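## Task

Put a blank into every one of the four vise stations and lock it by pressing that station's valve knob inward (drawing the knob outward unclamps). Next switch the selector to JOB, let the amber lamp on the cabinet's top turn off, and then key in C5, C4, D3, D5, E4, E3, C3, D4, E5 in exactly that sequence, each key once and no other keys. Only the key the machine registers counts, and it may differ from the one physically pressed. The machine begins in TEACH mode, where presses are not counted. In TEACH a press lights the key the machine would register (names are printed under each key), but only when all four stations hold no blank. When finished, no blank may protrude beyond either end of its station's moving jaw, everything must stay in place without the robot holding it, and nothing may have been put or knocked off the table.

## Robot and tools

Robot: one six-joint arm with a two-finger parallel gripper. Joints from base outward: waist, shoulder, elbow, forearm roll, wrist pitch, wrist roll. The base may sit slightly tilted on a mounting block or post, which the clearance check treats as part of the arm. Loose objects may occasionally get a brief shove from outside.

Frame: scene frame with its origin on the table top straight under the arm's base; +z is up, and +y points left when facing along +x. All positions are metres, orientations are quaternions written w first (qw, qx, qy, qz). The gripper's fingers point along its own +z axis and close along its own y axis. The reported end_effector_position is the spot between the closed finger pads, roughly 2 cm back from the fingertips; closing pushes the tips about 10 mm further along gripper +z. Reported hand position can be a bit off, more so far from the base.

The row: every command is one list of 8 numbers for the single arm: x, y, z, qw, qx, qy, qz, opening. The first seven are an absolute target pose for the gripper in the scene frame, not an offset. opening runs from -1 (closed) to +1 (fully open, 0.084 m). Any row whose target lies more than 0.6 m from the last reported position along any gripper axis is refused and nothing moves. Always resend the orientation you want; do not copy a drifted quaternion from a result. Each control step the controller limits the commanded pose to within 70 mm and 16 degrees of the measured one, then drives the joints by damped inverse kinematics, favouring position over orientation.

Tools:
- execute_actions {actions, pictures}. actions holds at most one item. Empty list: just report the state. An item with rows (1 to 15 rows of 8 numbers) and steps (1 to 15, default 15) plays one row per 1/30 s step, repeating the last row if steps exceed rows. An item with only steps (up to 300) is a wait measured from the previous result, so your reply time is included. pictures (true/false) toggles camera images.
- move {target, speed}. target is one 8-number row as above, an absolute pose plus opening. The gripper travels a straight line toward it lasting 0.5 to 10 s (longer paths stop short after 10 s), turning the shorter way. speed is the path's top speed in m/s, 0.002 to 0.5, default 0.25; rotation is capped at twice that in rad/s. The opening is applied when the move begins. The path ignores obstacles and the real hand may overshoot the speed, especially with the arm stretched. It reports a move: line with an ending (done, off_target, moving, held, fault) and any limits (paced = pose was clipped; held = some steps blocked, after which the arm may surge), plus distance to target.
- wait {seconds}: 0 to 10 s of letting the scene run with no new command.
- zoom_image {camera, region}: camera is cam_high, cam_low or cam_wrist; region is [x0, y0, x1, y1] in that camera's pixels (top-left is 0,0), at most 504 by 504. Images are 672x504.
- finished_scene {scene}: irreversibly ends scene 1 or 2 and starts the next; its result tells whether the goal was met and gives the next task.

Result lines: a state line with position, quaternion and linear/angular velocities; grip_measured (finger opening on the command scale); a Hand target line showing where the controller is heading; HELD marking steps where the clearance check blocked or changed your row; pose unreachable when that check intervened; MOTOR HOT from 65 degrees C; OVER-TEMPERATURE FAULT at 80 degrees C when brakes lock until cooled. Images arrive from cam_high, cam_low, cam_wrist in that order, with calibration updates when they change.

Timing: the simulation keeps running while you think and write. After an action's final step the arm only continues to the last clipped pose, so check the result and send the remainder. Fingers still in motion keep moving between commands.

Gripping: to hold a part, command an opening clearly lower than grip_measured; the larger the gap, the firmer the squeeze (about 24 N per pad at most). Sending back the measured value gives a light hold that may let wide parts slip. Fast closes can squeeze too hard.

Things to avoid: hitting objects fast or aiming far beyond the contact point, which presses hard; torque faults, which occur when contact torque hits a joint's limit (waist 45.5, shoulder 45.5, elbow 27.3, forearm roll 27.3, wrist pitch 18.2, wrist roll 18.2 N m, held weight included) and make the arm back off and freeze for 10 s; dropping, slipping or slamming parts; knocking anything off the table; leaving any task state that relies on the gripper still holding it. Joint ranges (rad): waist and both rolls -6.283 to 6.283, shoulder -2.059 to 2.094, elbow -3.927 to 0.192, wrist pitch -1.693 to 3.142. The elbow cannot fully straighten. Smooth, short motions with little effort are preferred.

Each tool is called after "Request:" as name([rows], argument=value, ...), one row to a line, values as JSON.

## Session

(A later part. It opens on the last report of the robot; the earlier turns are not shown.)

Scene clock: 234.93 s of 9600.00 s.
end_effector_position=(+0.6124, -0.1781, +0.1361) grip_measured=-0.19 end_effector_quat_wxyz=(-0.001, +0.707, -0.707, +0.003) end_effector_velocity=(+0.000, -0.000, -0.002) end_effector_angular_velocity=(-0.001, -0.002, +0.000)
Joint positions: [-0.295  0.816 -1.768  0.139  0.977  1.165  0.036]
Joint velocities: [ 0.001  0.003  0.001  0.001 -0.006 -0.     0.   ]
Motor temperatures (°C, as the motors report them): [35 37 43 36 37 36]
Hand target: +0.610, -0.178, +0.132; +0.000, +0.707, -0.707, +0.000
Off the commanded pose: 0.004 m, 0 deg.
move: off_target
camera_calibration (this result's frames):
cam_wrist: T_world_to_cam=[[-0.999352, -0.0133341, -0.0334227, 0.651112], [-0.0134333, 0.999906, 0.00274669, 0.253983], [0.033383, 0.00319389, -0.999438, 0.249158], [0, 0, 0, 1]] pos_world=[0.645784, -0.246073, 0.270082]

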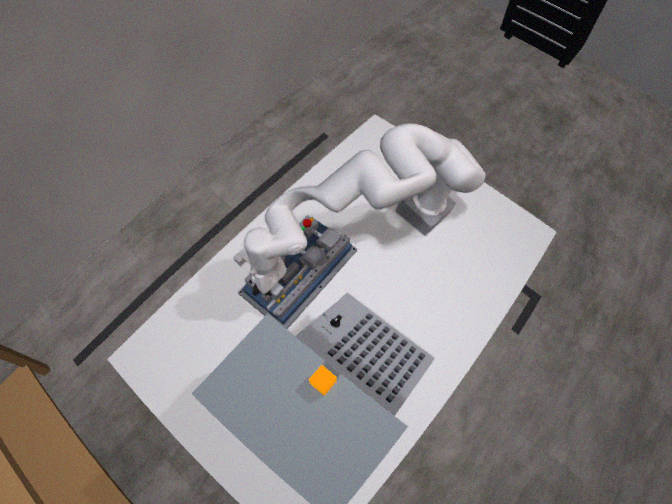

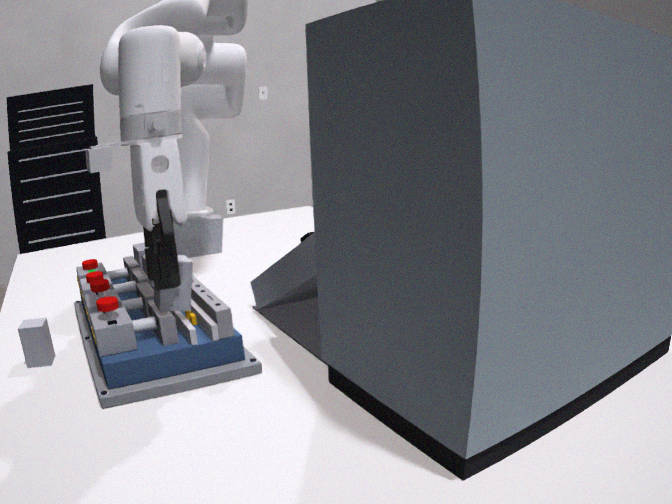

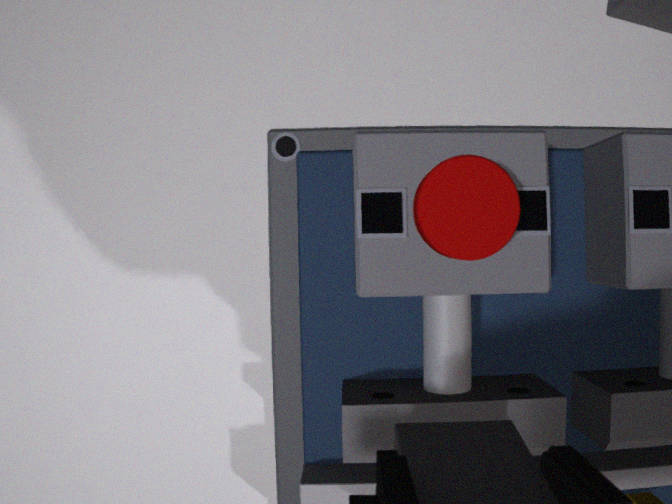

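Request:
move(target=[0.6105,-0.178,0.139,0,0.707,-0.707,0,0.1], speed=0.015)

Request:
move(target=[0.6105,-0.178,0.21,0,0.707,-0.707,0,0.1], speed=0.08)

Request:
zoom_image(camera="cam_low", region=[100, 180, 280, 360])

Scene clock: 239.23 s of 9600.00 s.
end_effector_position=(+0.6104, -0.1780, +0.1386) grip_measured=+0.09 end_effector_quat_wxyz=(+0.000, +0.707, -0.707, -0.000) end_effector_velocity=(+0.002, -0.000, +0.005) end_effector_angular_velocity=(-0.002, -0.006, +0.001)
Joint positions: [-0.297  0.81  -1.768  0.137  0.989  1.165  0.048]
Joint velocities: [-0.    -0.005 -0.004 -0.     0.003  0.     0.   ]
Motor temperatures (°C, as the motors report them): [35 37 43 36 37 36]
Hand target: +0.611, -0.178, +0.139; +0.000, +0.707, -0.707, +0.000
Off the commanded pose: 0.000 m, 0 deg.
After step 90, 0.60 s passed at rest.
move: done
camera_calibration (this result's frames):
cam_wrist: T_world_to_cam=[[-0.99956, -0.0125421, -0.0268706, 0.648532], [-0.012679, 0.999907, 0.00493278, 0.253035], [0.0268062, 0.0052713, -0.999627, 0.256131], [0, 0, 0, 1]] pos_world=[0.644589, -0.246228, 0.272213]

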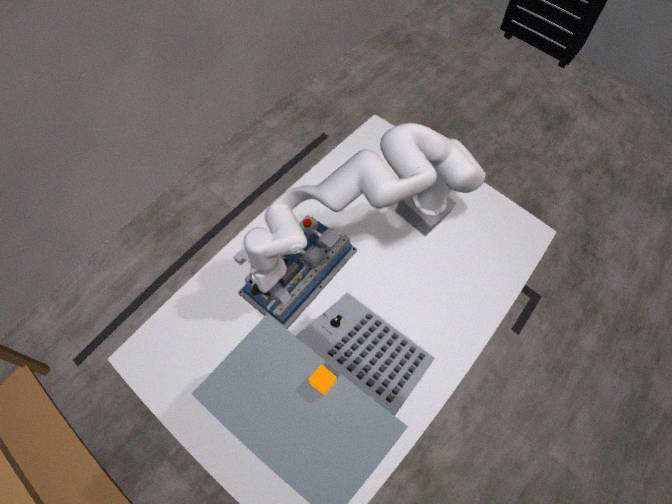

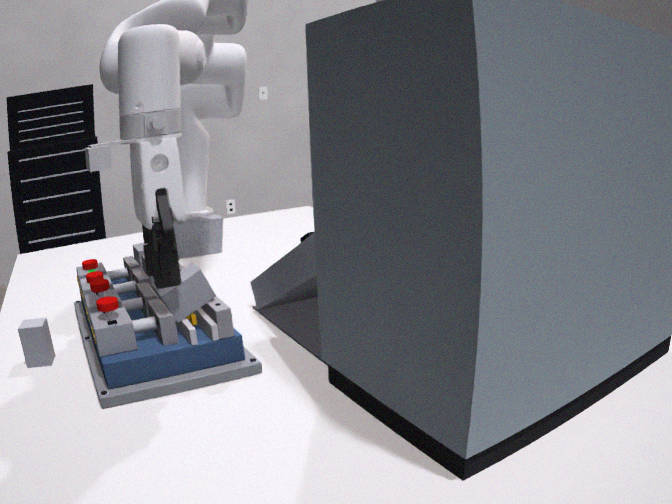

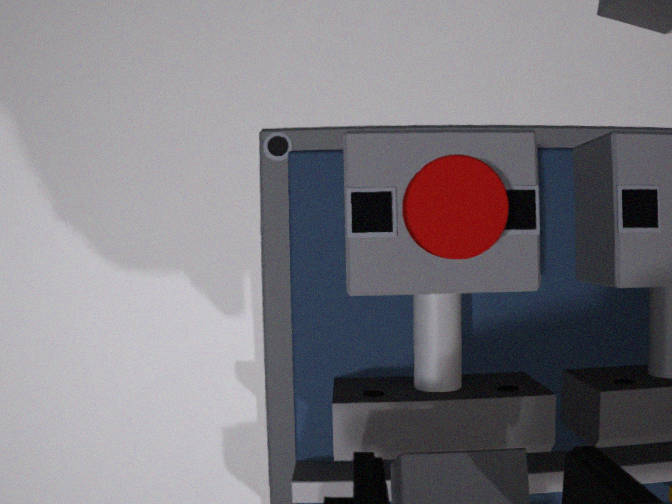

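Scene clock: 240.50 s of 9600.00 s.
end_effector_position=(+0.6104, -0.1780, +0.2090) grip_measured=+0.09 end_effector_quat_wxyz=(+0.000, +0.707, -0.707, -0.001) end_effector_velocity=(-0.000, -0.000, +0.003) end_effector_angular_velocity=(+0.000, +0.001, +0.000)
Joint positions: [-0.312  0.726 -1.833  0.126  1.14   1.173  0.048]
Joint velocities: [-0.001 -0.002 -0.005 -0.     0.008  0.     0.   ]
Motor temperatures (°C, as the motors report them): [35 37 43 36 37 36]
Hand target: +0.611, -0.178, +0.210; -0.000, +0.707, -0.707, -0.000
Off the commanded pose: 0.001 m, 0 deg.
move: done
camera_calibration (this result's frames):
cam_wrist: T_world_to_cam=[[-0.999574, -0.0126905, -0.0262999, 0.65034], [-0.0128359, 0.999903, 0.00536543, 0.25266], [0.0262293, 0.00570072, -0.99964, 0.327004], [0, 0, 0, 1]] pos_world=[0.644728, -0.246246, 0.342635]

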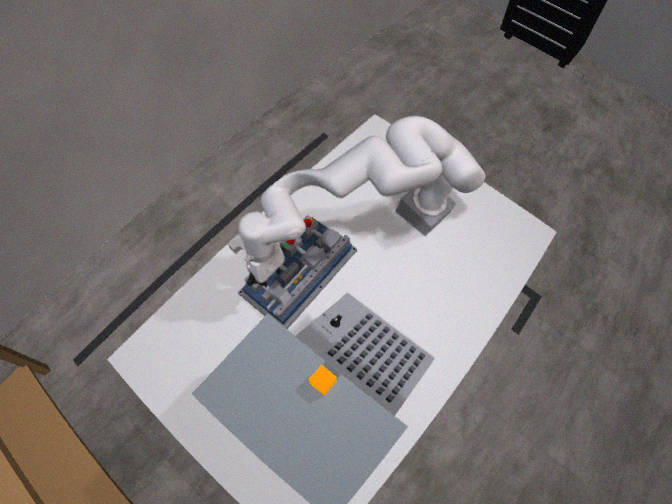

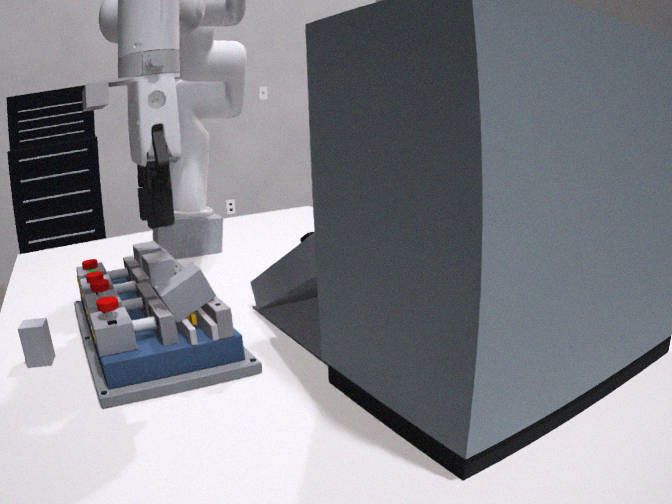

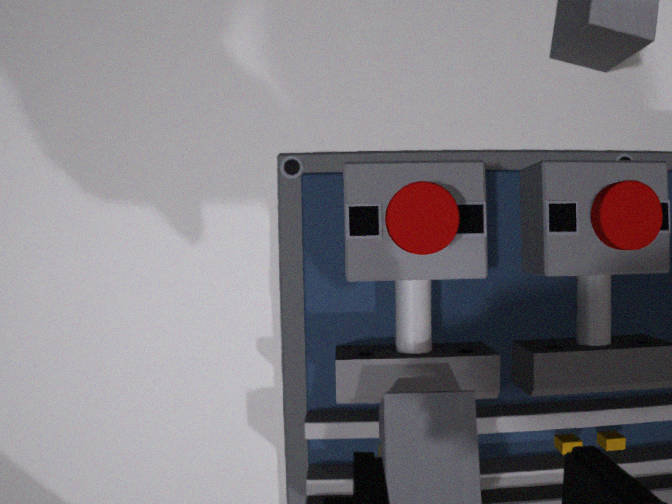

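Region (100, 180, 280, 360) of cam_low's 672x504 image, scaled by 2.800, with more detail than that image has.

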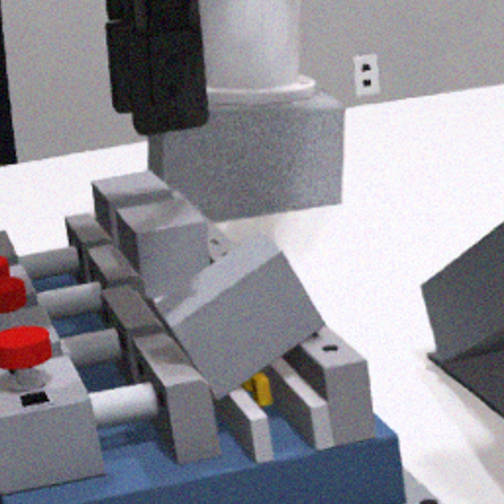

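Request:
move(target=[0.611,-0.08,0.19,0.337,0.621,-0.621,0.337,0.3])

Request:
move(target=[0.611,-0.112,0.142,0.337,0.621,-0.621,0.337,0.3], speed=0.06)

Request:
zoom_image(camera="cam_low", region=[120, 180, 300, 360])

Scene clock: 252.00 s of 9600.00 s.
end_effector_position=(+0.6109, -0.0805, +0.1901) grip_measured=+0.29 end_effector_quat_wxyz=(+0.336, +0.622, -0.621, +0.338) end_effector_velocity=(-0.001, +0.001, -0.002) end_effector_angular_velocity=(-0.012, +0.004, -0.002)
Joint positions: [ 0.164  0.738 -1.653 -0.934  1.249  2.18   0.056]
Joint velocities: [ 0.006  0.008 -0.004 -0.006  0.012  0.006 -0.   ]
Motor temperatures (°C, as the motors report them): [35 37 43 36 37 36]
Hand target: +0.611, -0.080, +0.190; +0.337, +0.622, -0.621, +0.338
Off the commanded pose: 0.001 m, 0 deg.
After step 90, 6.00 s passed at rest.
move: done
camera_calibration (this result's frames):
cam_wrist: T_world_to_cam=[[-0.999495, -0.0312607, -0.00563977, 0.646133], [-0.0124763, 0.549605, -0.835331, 0.27872], [0.0292127, -0.834839, -0.549718, 0.152478], [0, 0, 0, 1]] pos_world=[0.64483, -0.00569285, 0.320288]

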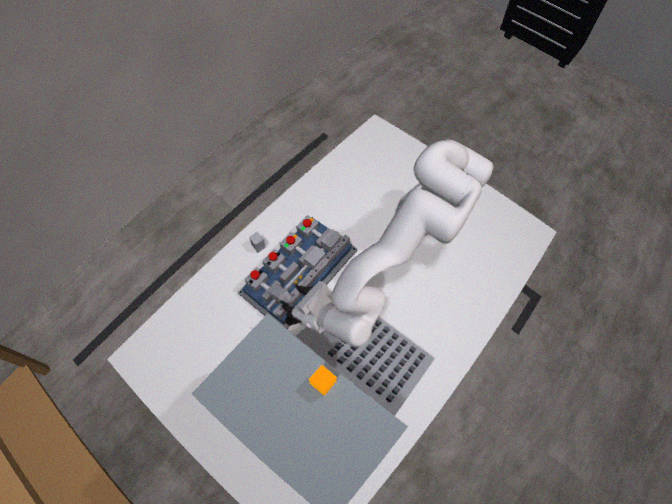

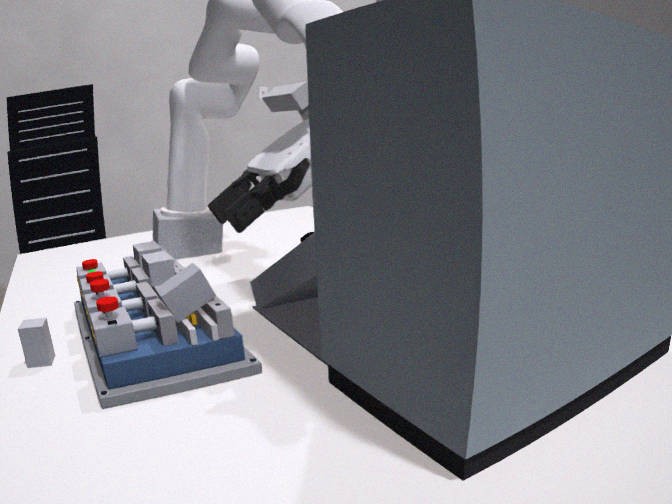

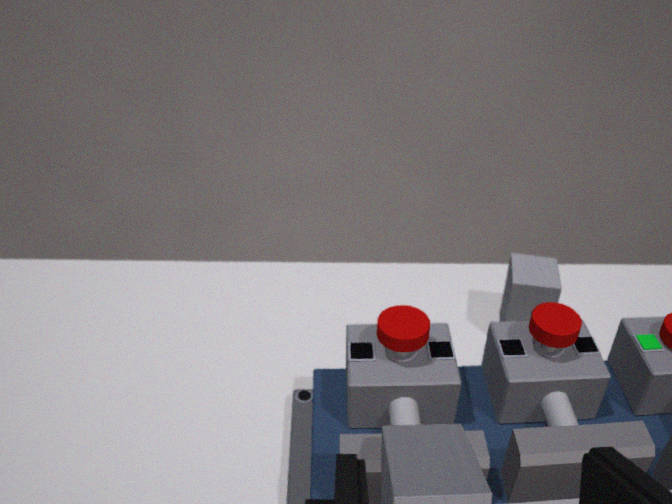

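Scene clock: 253.33 s of 9600.00 s.
end_effector_position=(+0.6110, -0.1117, +0.1426) grip_measured=+0.29 end_effector_quat_wxyz=(+0.337, +0.621, -0.622, +0.337) end_effector_velocity=(+0.000, -0.001, -0.002) end_effector_angular_velocity=(-0.001, -0.000, -0.000)
Joint positions: [ 0.114  0.826 -1.654 -0.984  1.169  2.233  0.056]
Joint velocities: [-0.002  0.004 -0.002 -0.003 -0.002  0.002 -0.   ]
Motor temperatures (°C, as the motors report them): [35 37 43 36 37 36]
Hand target: +0.611, -0.112, +0.142; +0.337, +0.621, -0.622, +0.337
Off the commanded pose: 0.001 m, 0 deg.
move: done
camera_calibration (this result's frames):
cam_wrist: T_world_to_cam=[[-0.999543, -0.0298104, -0.00498757, 0.645025], [-0.0122096, 0.549195, -0.835605, 0.25592], [0.0276488, -0.835163, -0.549308, 0.101183], [0, 0, 0, 1]] pos_world=[0.645058, -0.0368173, 0.272646]

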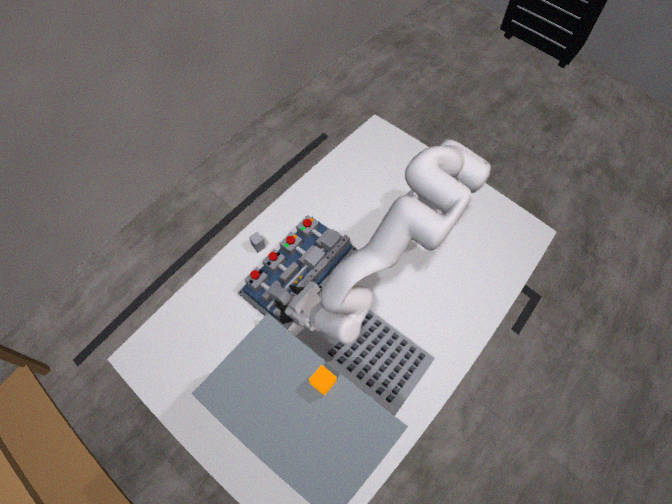

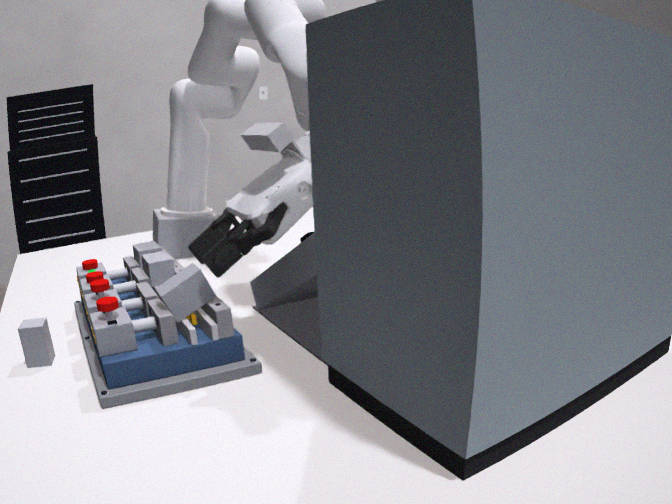

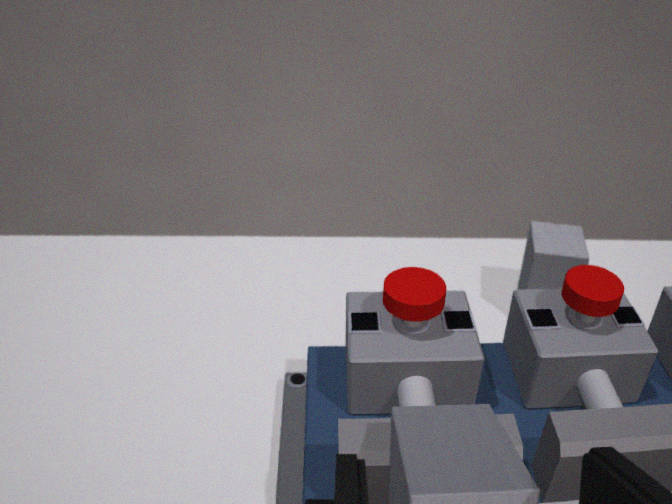

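Region (120, 180, 300, 360) of cam_low's 672x504 image, scaled by 2.800, with more detail than that image has.

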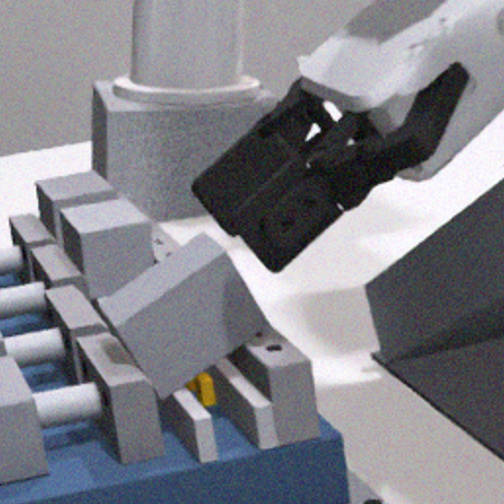

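Request:
move(target=[0.612,-0.1076,0.1353,0.337,0.621,-0.621,0.337,0.3], speed=0.03)

Request:
move(target=[0.612,-0.145,0.111,0.337,0.621,-0.621,0.337,0.3], speed=0.03)

Request:
zoom_image(camera="cam_low", region=[120, 180, 300, 360])

Scene clock: 261.07 s of 9600.00 s.
end_effector_position=(+0.6119, -0.1077, +0.1354) grip_measured=+0.29 end_effector_quat_wxyz=(+0.337, +0.621, -0.621, +0.337) end_effector_velocity=(+0.001, +0.001, +0.000) end_effector_angular_velocity=(-0.001, -0.003, -0.001)
Joint positions: [ 0.122  0.845 -1.668 -0.982  1.172  2.241  0.056]
Joint velocities: [ 0.001  0.003 -0.005  0.001  0.002  0.002  0.   ]
Motor temperatures (°C, as the motors report them): [35 37 43 36 37 36]
Hand target: +0.612, -0.108, +0.135; +0.337, +0.621, -0.621, +0.337
Off the commanded pose: 0.000 m, 0 deg.
After step 90, 4.00 s passed at rest.
move: done
camera_calibration (this result's frames):
cam_wrist: T_world_to_cam=[[-0.999549, -0.0297251, -0.00423332, 0.645982], [-0.0127861, 0.548973, -0.835742, 0.248163], [0.0271665, -0.835311, -0.549106, 0.100816], [0, 0, 0, 1]] pos_world=[0.646125, -0.0328198, 0.265494]

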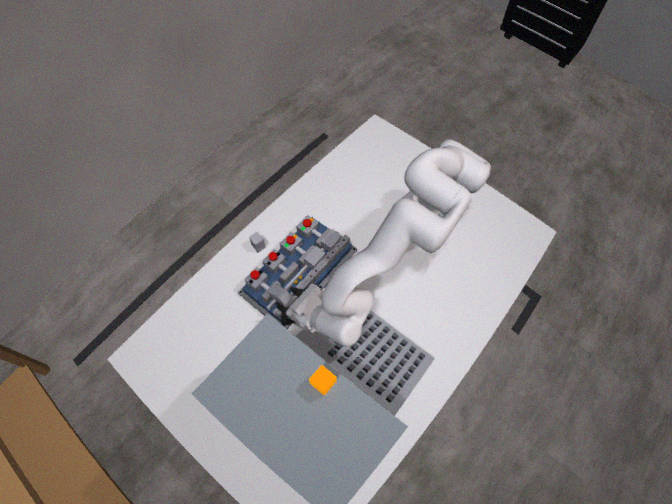

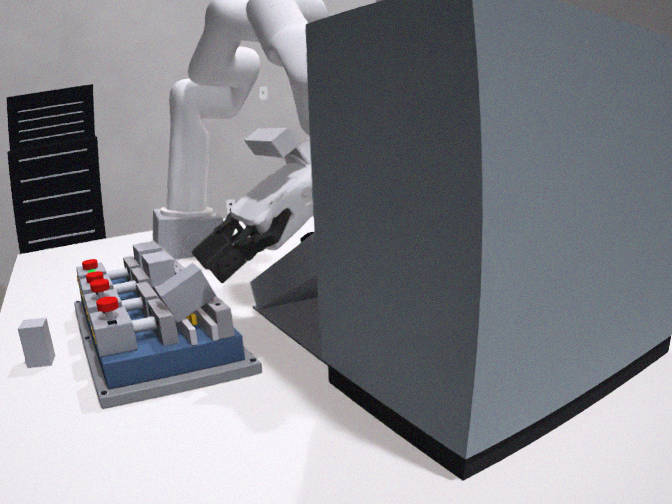

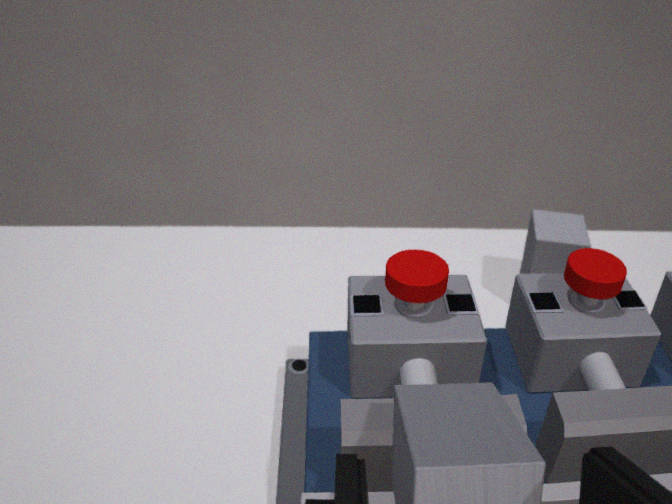

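Scene clock: 262.87 s of 9600.00 s.
end_effector_position=(+0.6119, -0.1447, +0.1112) grip_measured=+0.29 end_effector_quat_wxyz=(+0.337, +0.622, -0.622, +0.337) end_effector_velocity=(+0.001, -0.001, +0.000) end_effector_angular_velocity=(-0.001, -0.002, +0.000)
Joint positions: [ 0.06   0.899 -1.674 -1.033  1.108  2.258  0.056]
Joint velocities: [-0.002  0.001 -0.002 -0.002 -0.001  0.001 -0.   ]
Motor temperatures (°C, as the motors report them): [35 37 43 36 36 36]
Hand target: +0.612, -0.145, +0.111; +0.337, +0.621, -0.622, +0.337
Off the commanded pose: 0.000 m, 0 deg.
move: done
camera_calibration (this result's frames):
cam_wrist: T_world_to_cam=[[-0.999546, -0.0297748, -0.00454823, 0.644773], [-0.0125568, 0.549178, -0.835611, 0.248067], [0.0273779, -0.835175, -0.549303, 0.0565185], [0, 0, 0, 1]] pos_world=[0.646048, -0.0698321, 0.241266]

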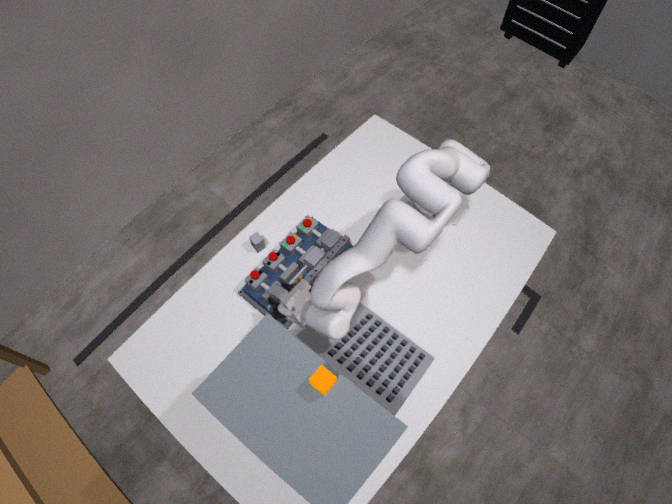

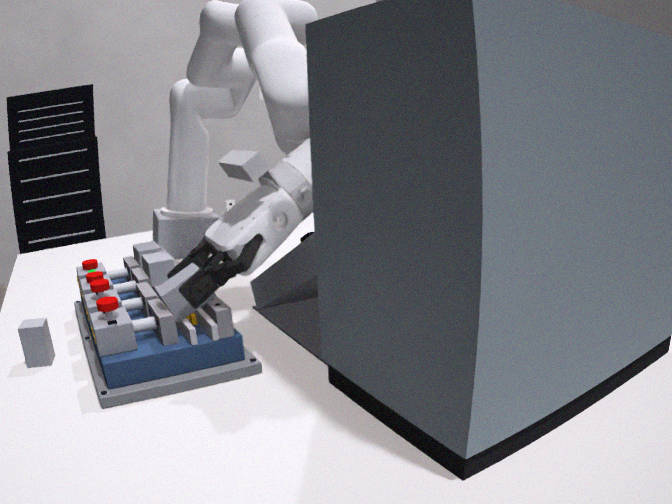

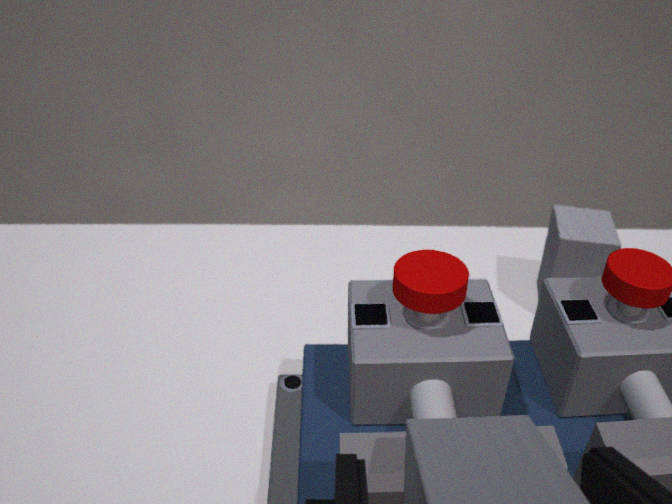

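Region (120, 180, 300, 360) of cam_low's 672x504 image, scaled by 2.800, with more detail than that image has.

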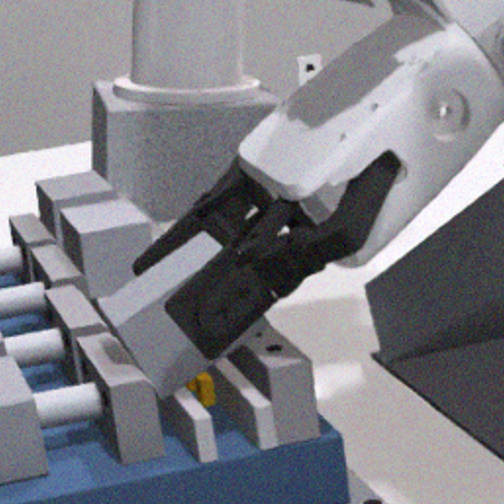

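Request:
move(target=[0.612,-0.137,0.116,0.337,0.621,-0.621,0.337,0.3], speed=0.03)

Request:
move(target=[0.612,-0.137,0.116,0.337,0.621,-0.621,0.337,-0.6], speed=0.03)

Request:
move(target=[0.612,-0.13,0.2,0.337,0.621,-0.621,0.337,-0.6], speed=0.06)

Request:
move(target=[0.6105,-0.165,0.2,0,0.707,-0.707,0,-0.6], speed=0.15)

Request:
move(target=[0.6105,-0.165,0.15,0,0.707,-0.707,0,-0.6], speed=0.04)

Request:
zoom_image(camera="cam_low", region=[100, 180, 280, 360])

Scene clock: 266.67 s of 9600.00 s.
end_effector_position=(+0.6120, -0.1372, +0.1159) grip_measured=+0.29 end_effector_quat_wxyz=(+0.337, +0.621, -0.621, +0.337) end_effector_velocity=(-0.001, +0.001, -0.000) end_effector_angular_velocity=(-0.001, +0.004, -0.002)
Joint positions: [ 0.072  0.888 -1.672 -1.023  1.121  2.255  0.056]
Joint velocities: [ 0.002 -0.001  0.002  0.003  0.004 -0.001  0.   ]
Motor temperatures (°C, as the motors report them): [35 37 43 36 36 36]
Hand target: +0.612, -0.137, +0.116; +0.337, +0.621, -0.621, +0.337
Off the commanded pose: 0.000 m, 0 deg.
After step 90, 0.07 s passed at rest.
move: done
camera_calibration (this result's frames):
cam_wrist: T_world_to_cam=[[-0.999548, -0.0297636, -0.00433807, 0.645128], [-0.0127193, 0.548962, -0.835751, 0.247972], [0.0272564, -0.835317, -0.549092, 0.0653981], [0, 0, 0, 1]] pos_world=[0.646208, -0.0622975, 0.245951]

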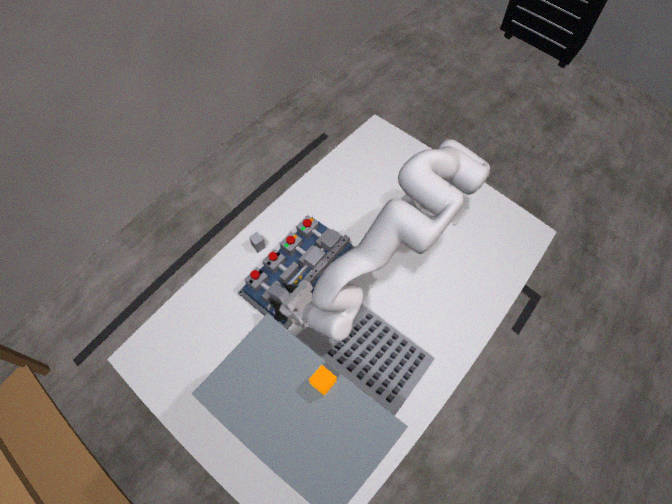

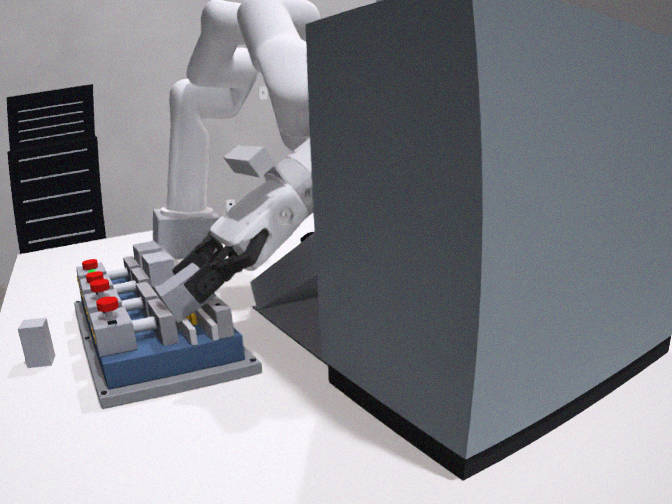

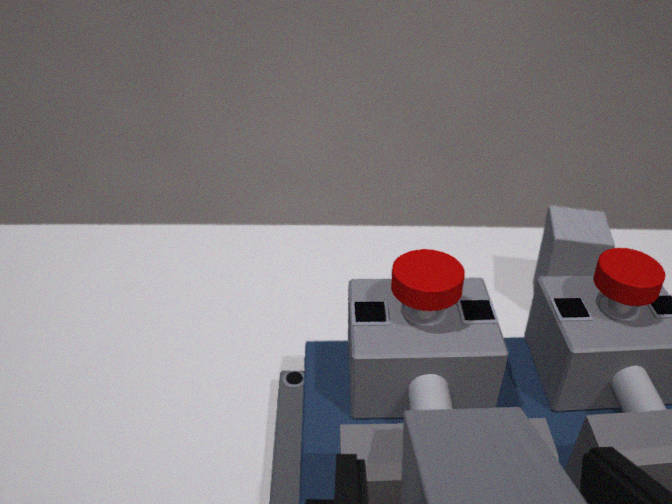

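Scene clock: 267.37 s of 9600.00 s.
end_effector_position=(+0.6119, -0.1371, +0.1159) grip_measured=-0.19 end_effector_quat_wxyz=(+0.337, +0.621, -0.622, +0.337) end_effector_velocity=(-0.000, +0.000, +0.000) end_effector_angular_velocity=(-0.000, +0.000, -0.000)
Joint positions: [ 0.073  0.888 -1.672 -1.022  1.121  2.255  0.036]
Joint velocities: [ 0.    -0.     0.     0.     0.001 -0.    -0.   ]
Motor temperatures (°C, as the motors report them): [35 37 43 36 36 36]
Hand target: +0.612, -0.137, +0.116; +0.337, +0.621, -0.621, +0.337
Off the commanded pose: 0.000 m, 0 deg.
move: done
camera_calibration (this result's frames):
cam_wrist: T_world_to_cam=[[-0.999555, -0.0295626, -0.00408217, 0.644998], [-0.012823, 0.548969, -0.835744, 0.247975], [0.0269478, -0.83532, -0.549104, 0.065682], [0, 0, 0, 1]] pos_world=[0.64612, -0.0621974, 0.245943]

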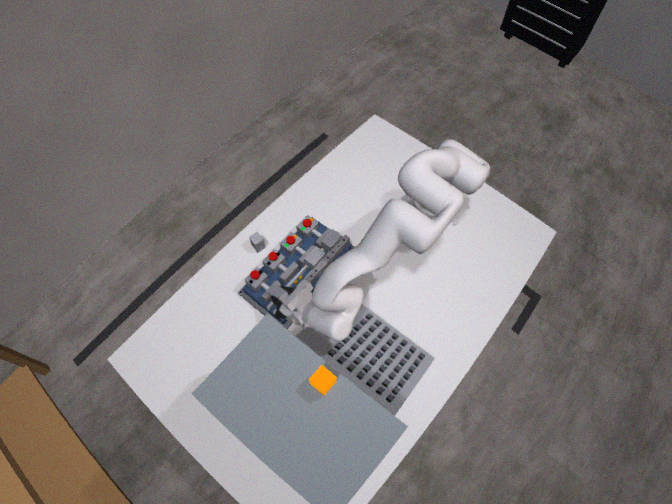

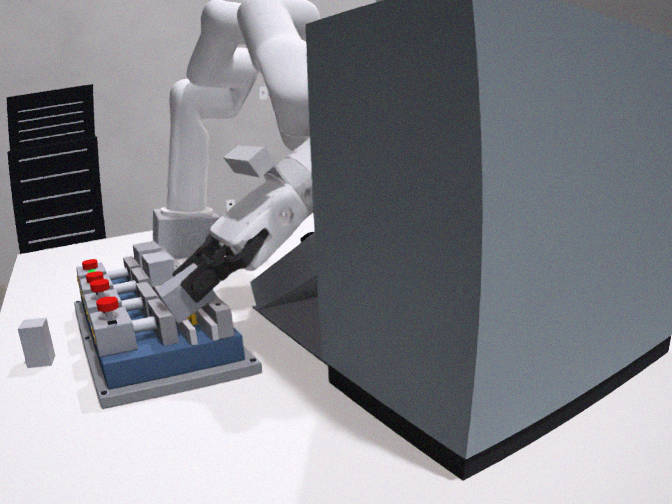

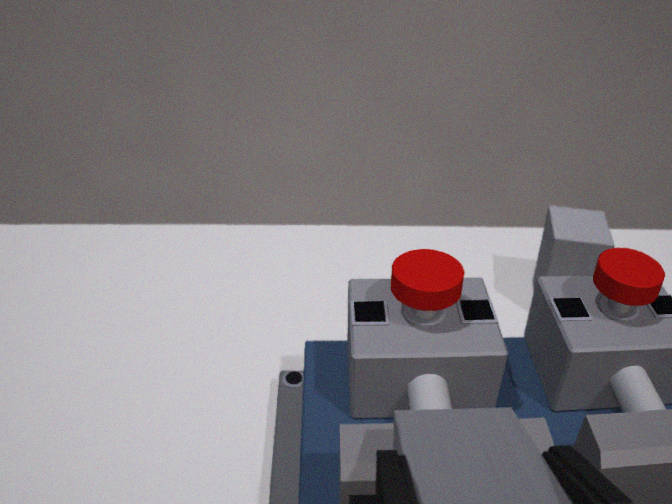

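Scene clock: 269.13 s of 9600.00 s.
end_effector_position=(+0.6120, -0.1301, +0.1993) grip_measured=-0.19 end_effector_quat_wxyz=(+0.338, +0.622, -0.621, +0.337) end_effector_velocity=(-0.001, +0.000, +0.002) end_effector_angular_velocity=(-0.000, +0.002, -0.001)
Joint positions: [ 0.076  0.721 -1.628 -0.975  1.19   2.142  0.036]
Joint velocities: [ 0.    -0.004  0.001  0.002  0.003 -0.004  0.   ]
Motor temperatures (°C, as the motors report them): [35 37 43 36 36 36]
Hand target: +0.612, -0.130, +0.200; +0.337, +0.622, -0.621, +0.337
Off the commanded pose: 0.001 m, 0 deg.
move: done
camera_calibration (this result's frames):
cam_wrist: T_world_to_cam=[[-0.99955, -0.0297939, -0.00350168, 0.645501], [-0.0134349, 0.54895, -0.835747, 0.31416], [0.0268224, -0.835324, -0.549103, 0.117376], [0, 0, 0, 1]] pos_world=[0.646283, -0.0551795, 0.32927]

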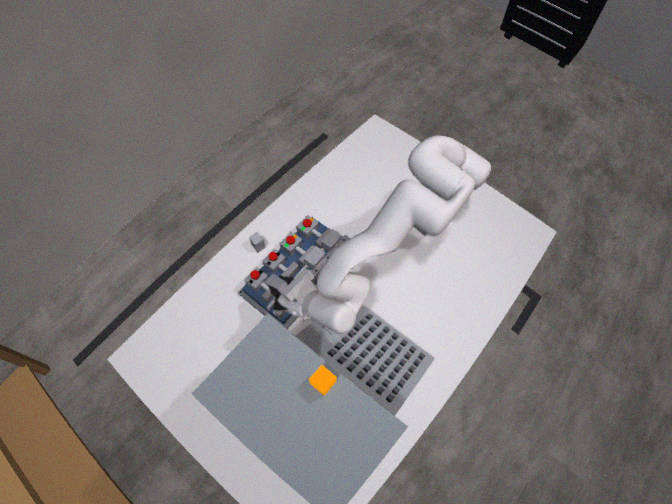

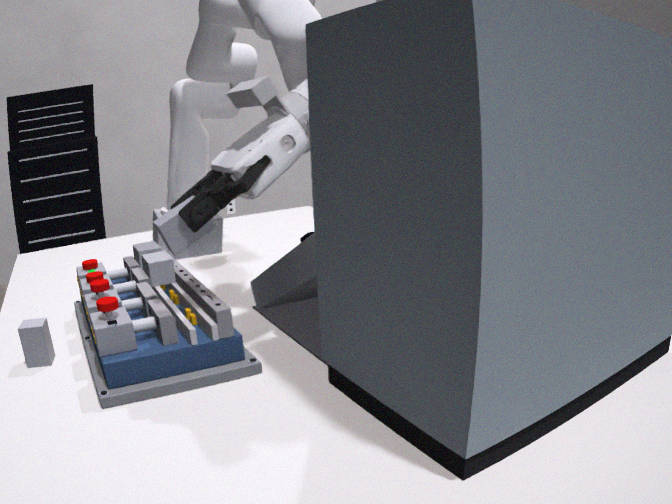

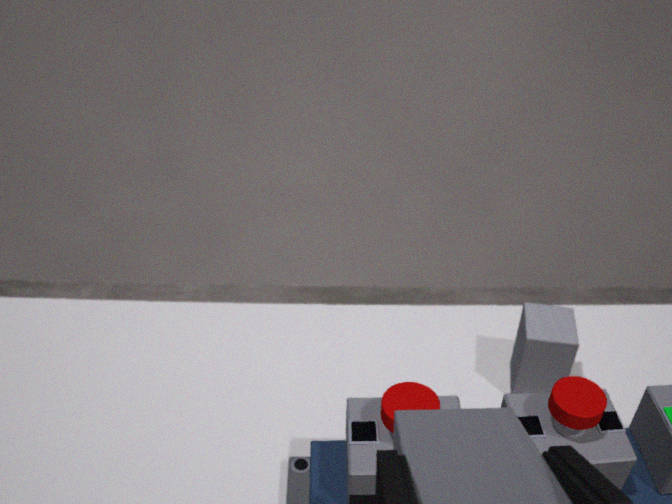

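Scene clock: 272.87 s of 9600.00 s.
end_effector_position=(+0.6108, -0.1646, +0.2003) grip_measured=-0.19 end_effector_quat_wxyz=(+0.001, +0.707, -0.708, +0.000) end_effector_velocity=(+0.001, -0.001, +0.001) end_effector_angular_velocity=(+0.013, +0.000, +0.001)
Joint positions: [-0.29   0.714 -1.792  0.127  1.108  1.193  0.036]
Joint velocities: [-0.005  0.007 -0.013  0.013  0.012 -0.01  -0.   ]
Motor temperatures (°C, as the motors report them): [35 37 43 36 36 36]
Hand target: +0.611, -0.165, +0.200; +0.000, +0.706, -0.708, -0.000
Off the commanded pose: 0.001 m, 0 deg.
move: done
camera_calibration (this result's frames):
cam_wrist: T_world_to_cam=[[-0.99958, -0.0110753, -0.026779, 0.651015], [-0.0111706, 0.999932, 0.00341173, 0.238772], [0.0267394, 0.00370943, -0.999636, 0.317545], [0, 0, 0, 1]] pos_world=[0.644918, -0.232723, 0.334048]

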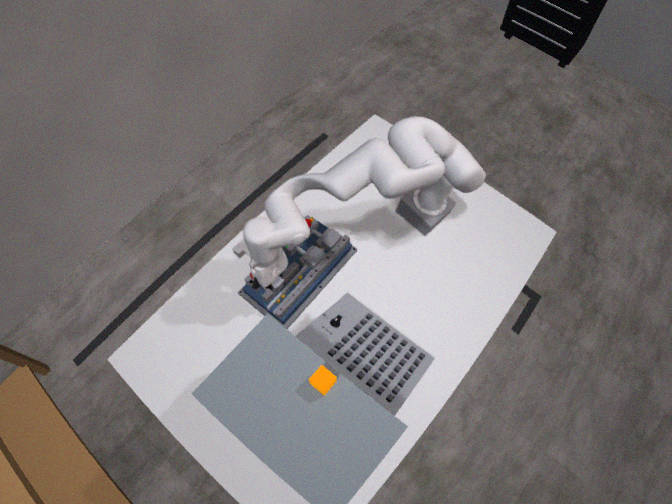

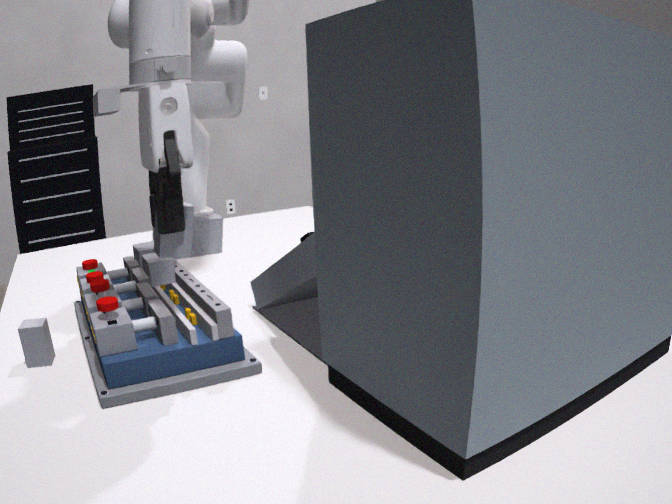

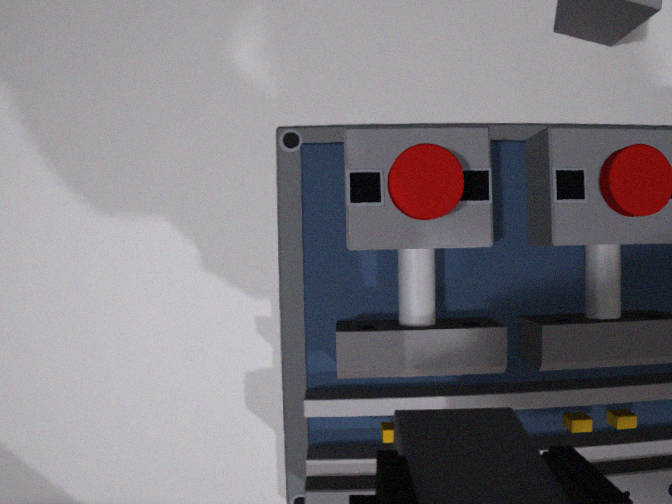

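Scene clock: 274.47 s of 9600.00 s.
end_effector_position=(+0.6105, -0.1650, +0.1505) grip_measured=-0.19 end_effector_quat_wxyz=(-0.000, +0.707, -0.707, +0.000) end_effector_velocity=(+0.001, -0.000, +0.001) end_effector_angular_velocity=(-0.001, -0.005, +0.001)
Joint positions: [-0.28   0.774 -1.746  0.137  1.001  1.184  0.036]
Joint velocities: [ 0.     0.001 -0.002  0.001 -0.004 -0.001  0.   ]
Motor temperatures (°C, as the motors report them): [35 37 43 36 36 36]
Hand target: +0.610, -0.165, +0.150; +0.000, +0.707, -0.707, +0.000
Off the commanded pose: 0.001 m, 0 deg.
move: done
camera_calibration (this result's frames):
cam_wrist: T_world_to_cam=[[-0.999539, -0.0124999, -0.0276705, 0.649261], [-0.0126299, 0.99991, 0.00452795, 0.240038], [0.0276114, 0.00487534, -0.999607, 0.267457], [0, 0, 0, 1]] pos_world=[0.644608, -0.233204, 0.28423]

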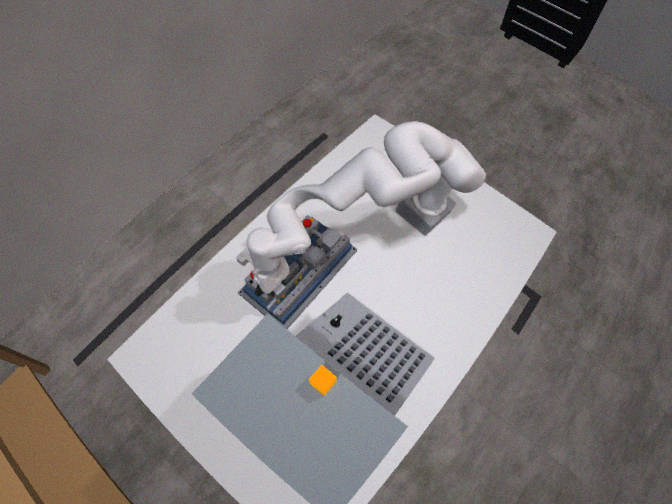

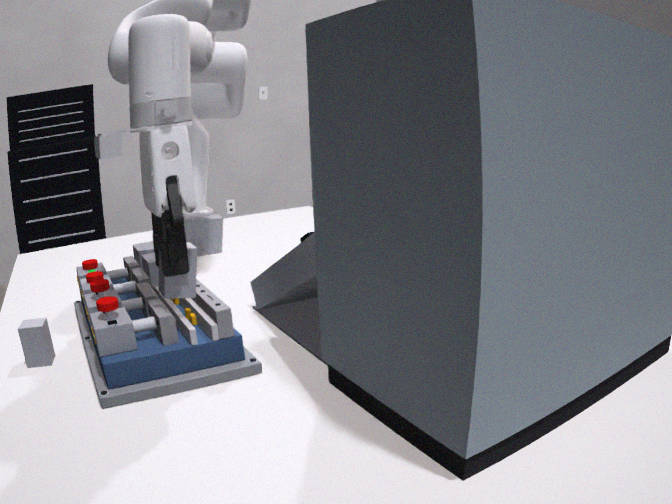

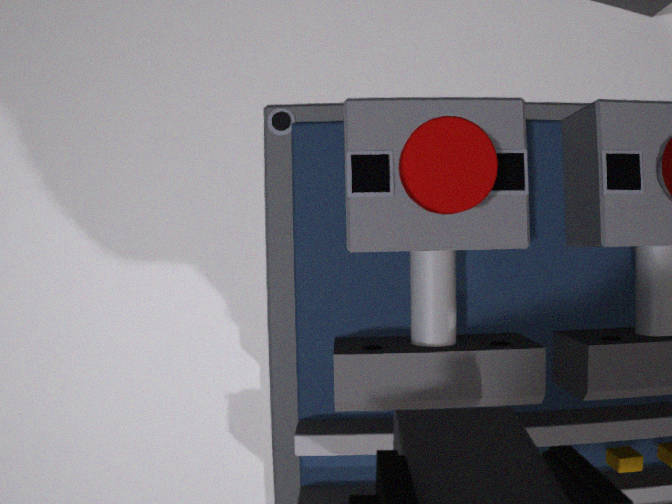

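Region (100, 180, 280, 360) of cam_low's 672x504 image, scaled by 2.800, with more detail than that image has.

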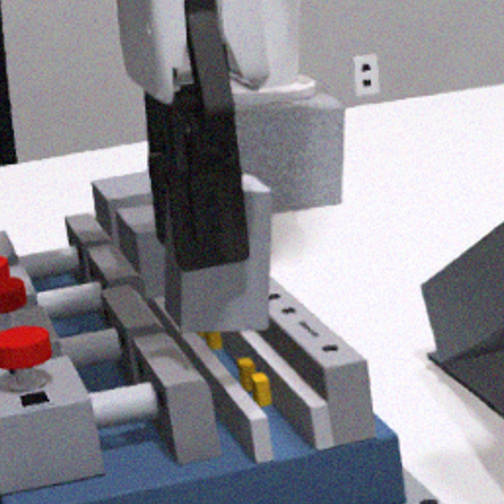

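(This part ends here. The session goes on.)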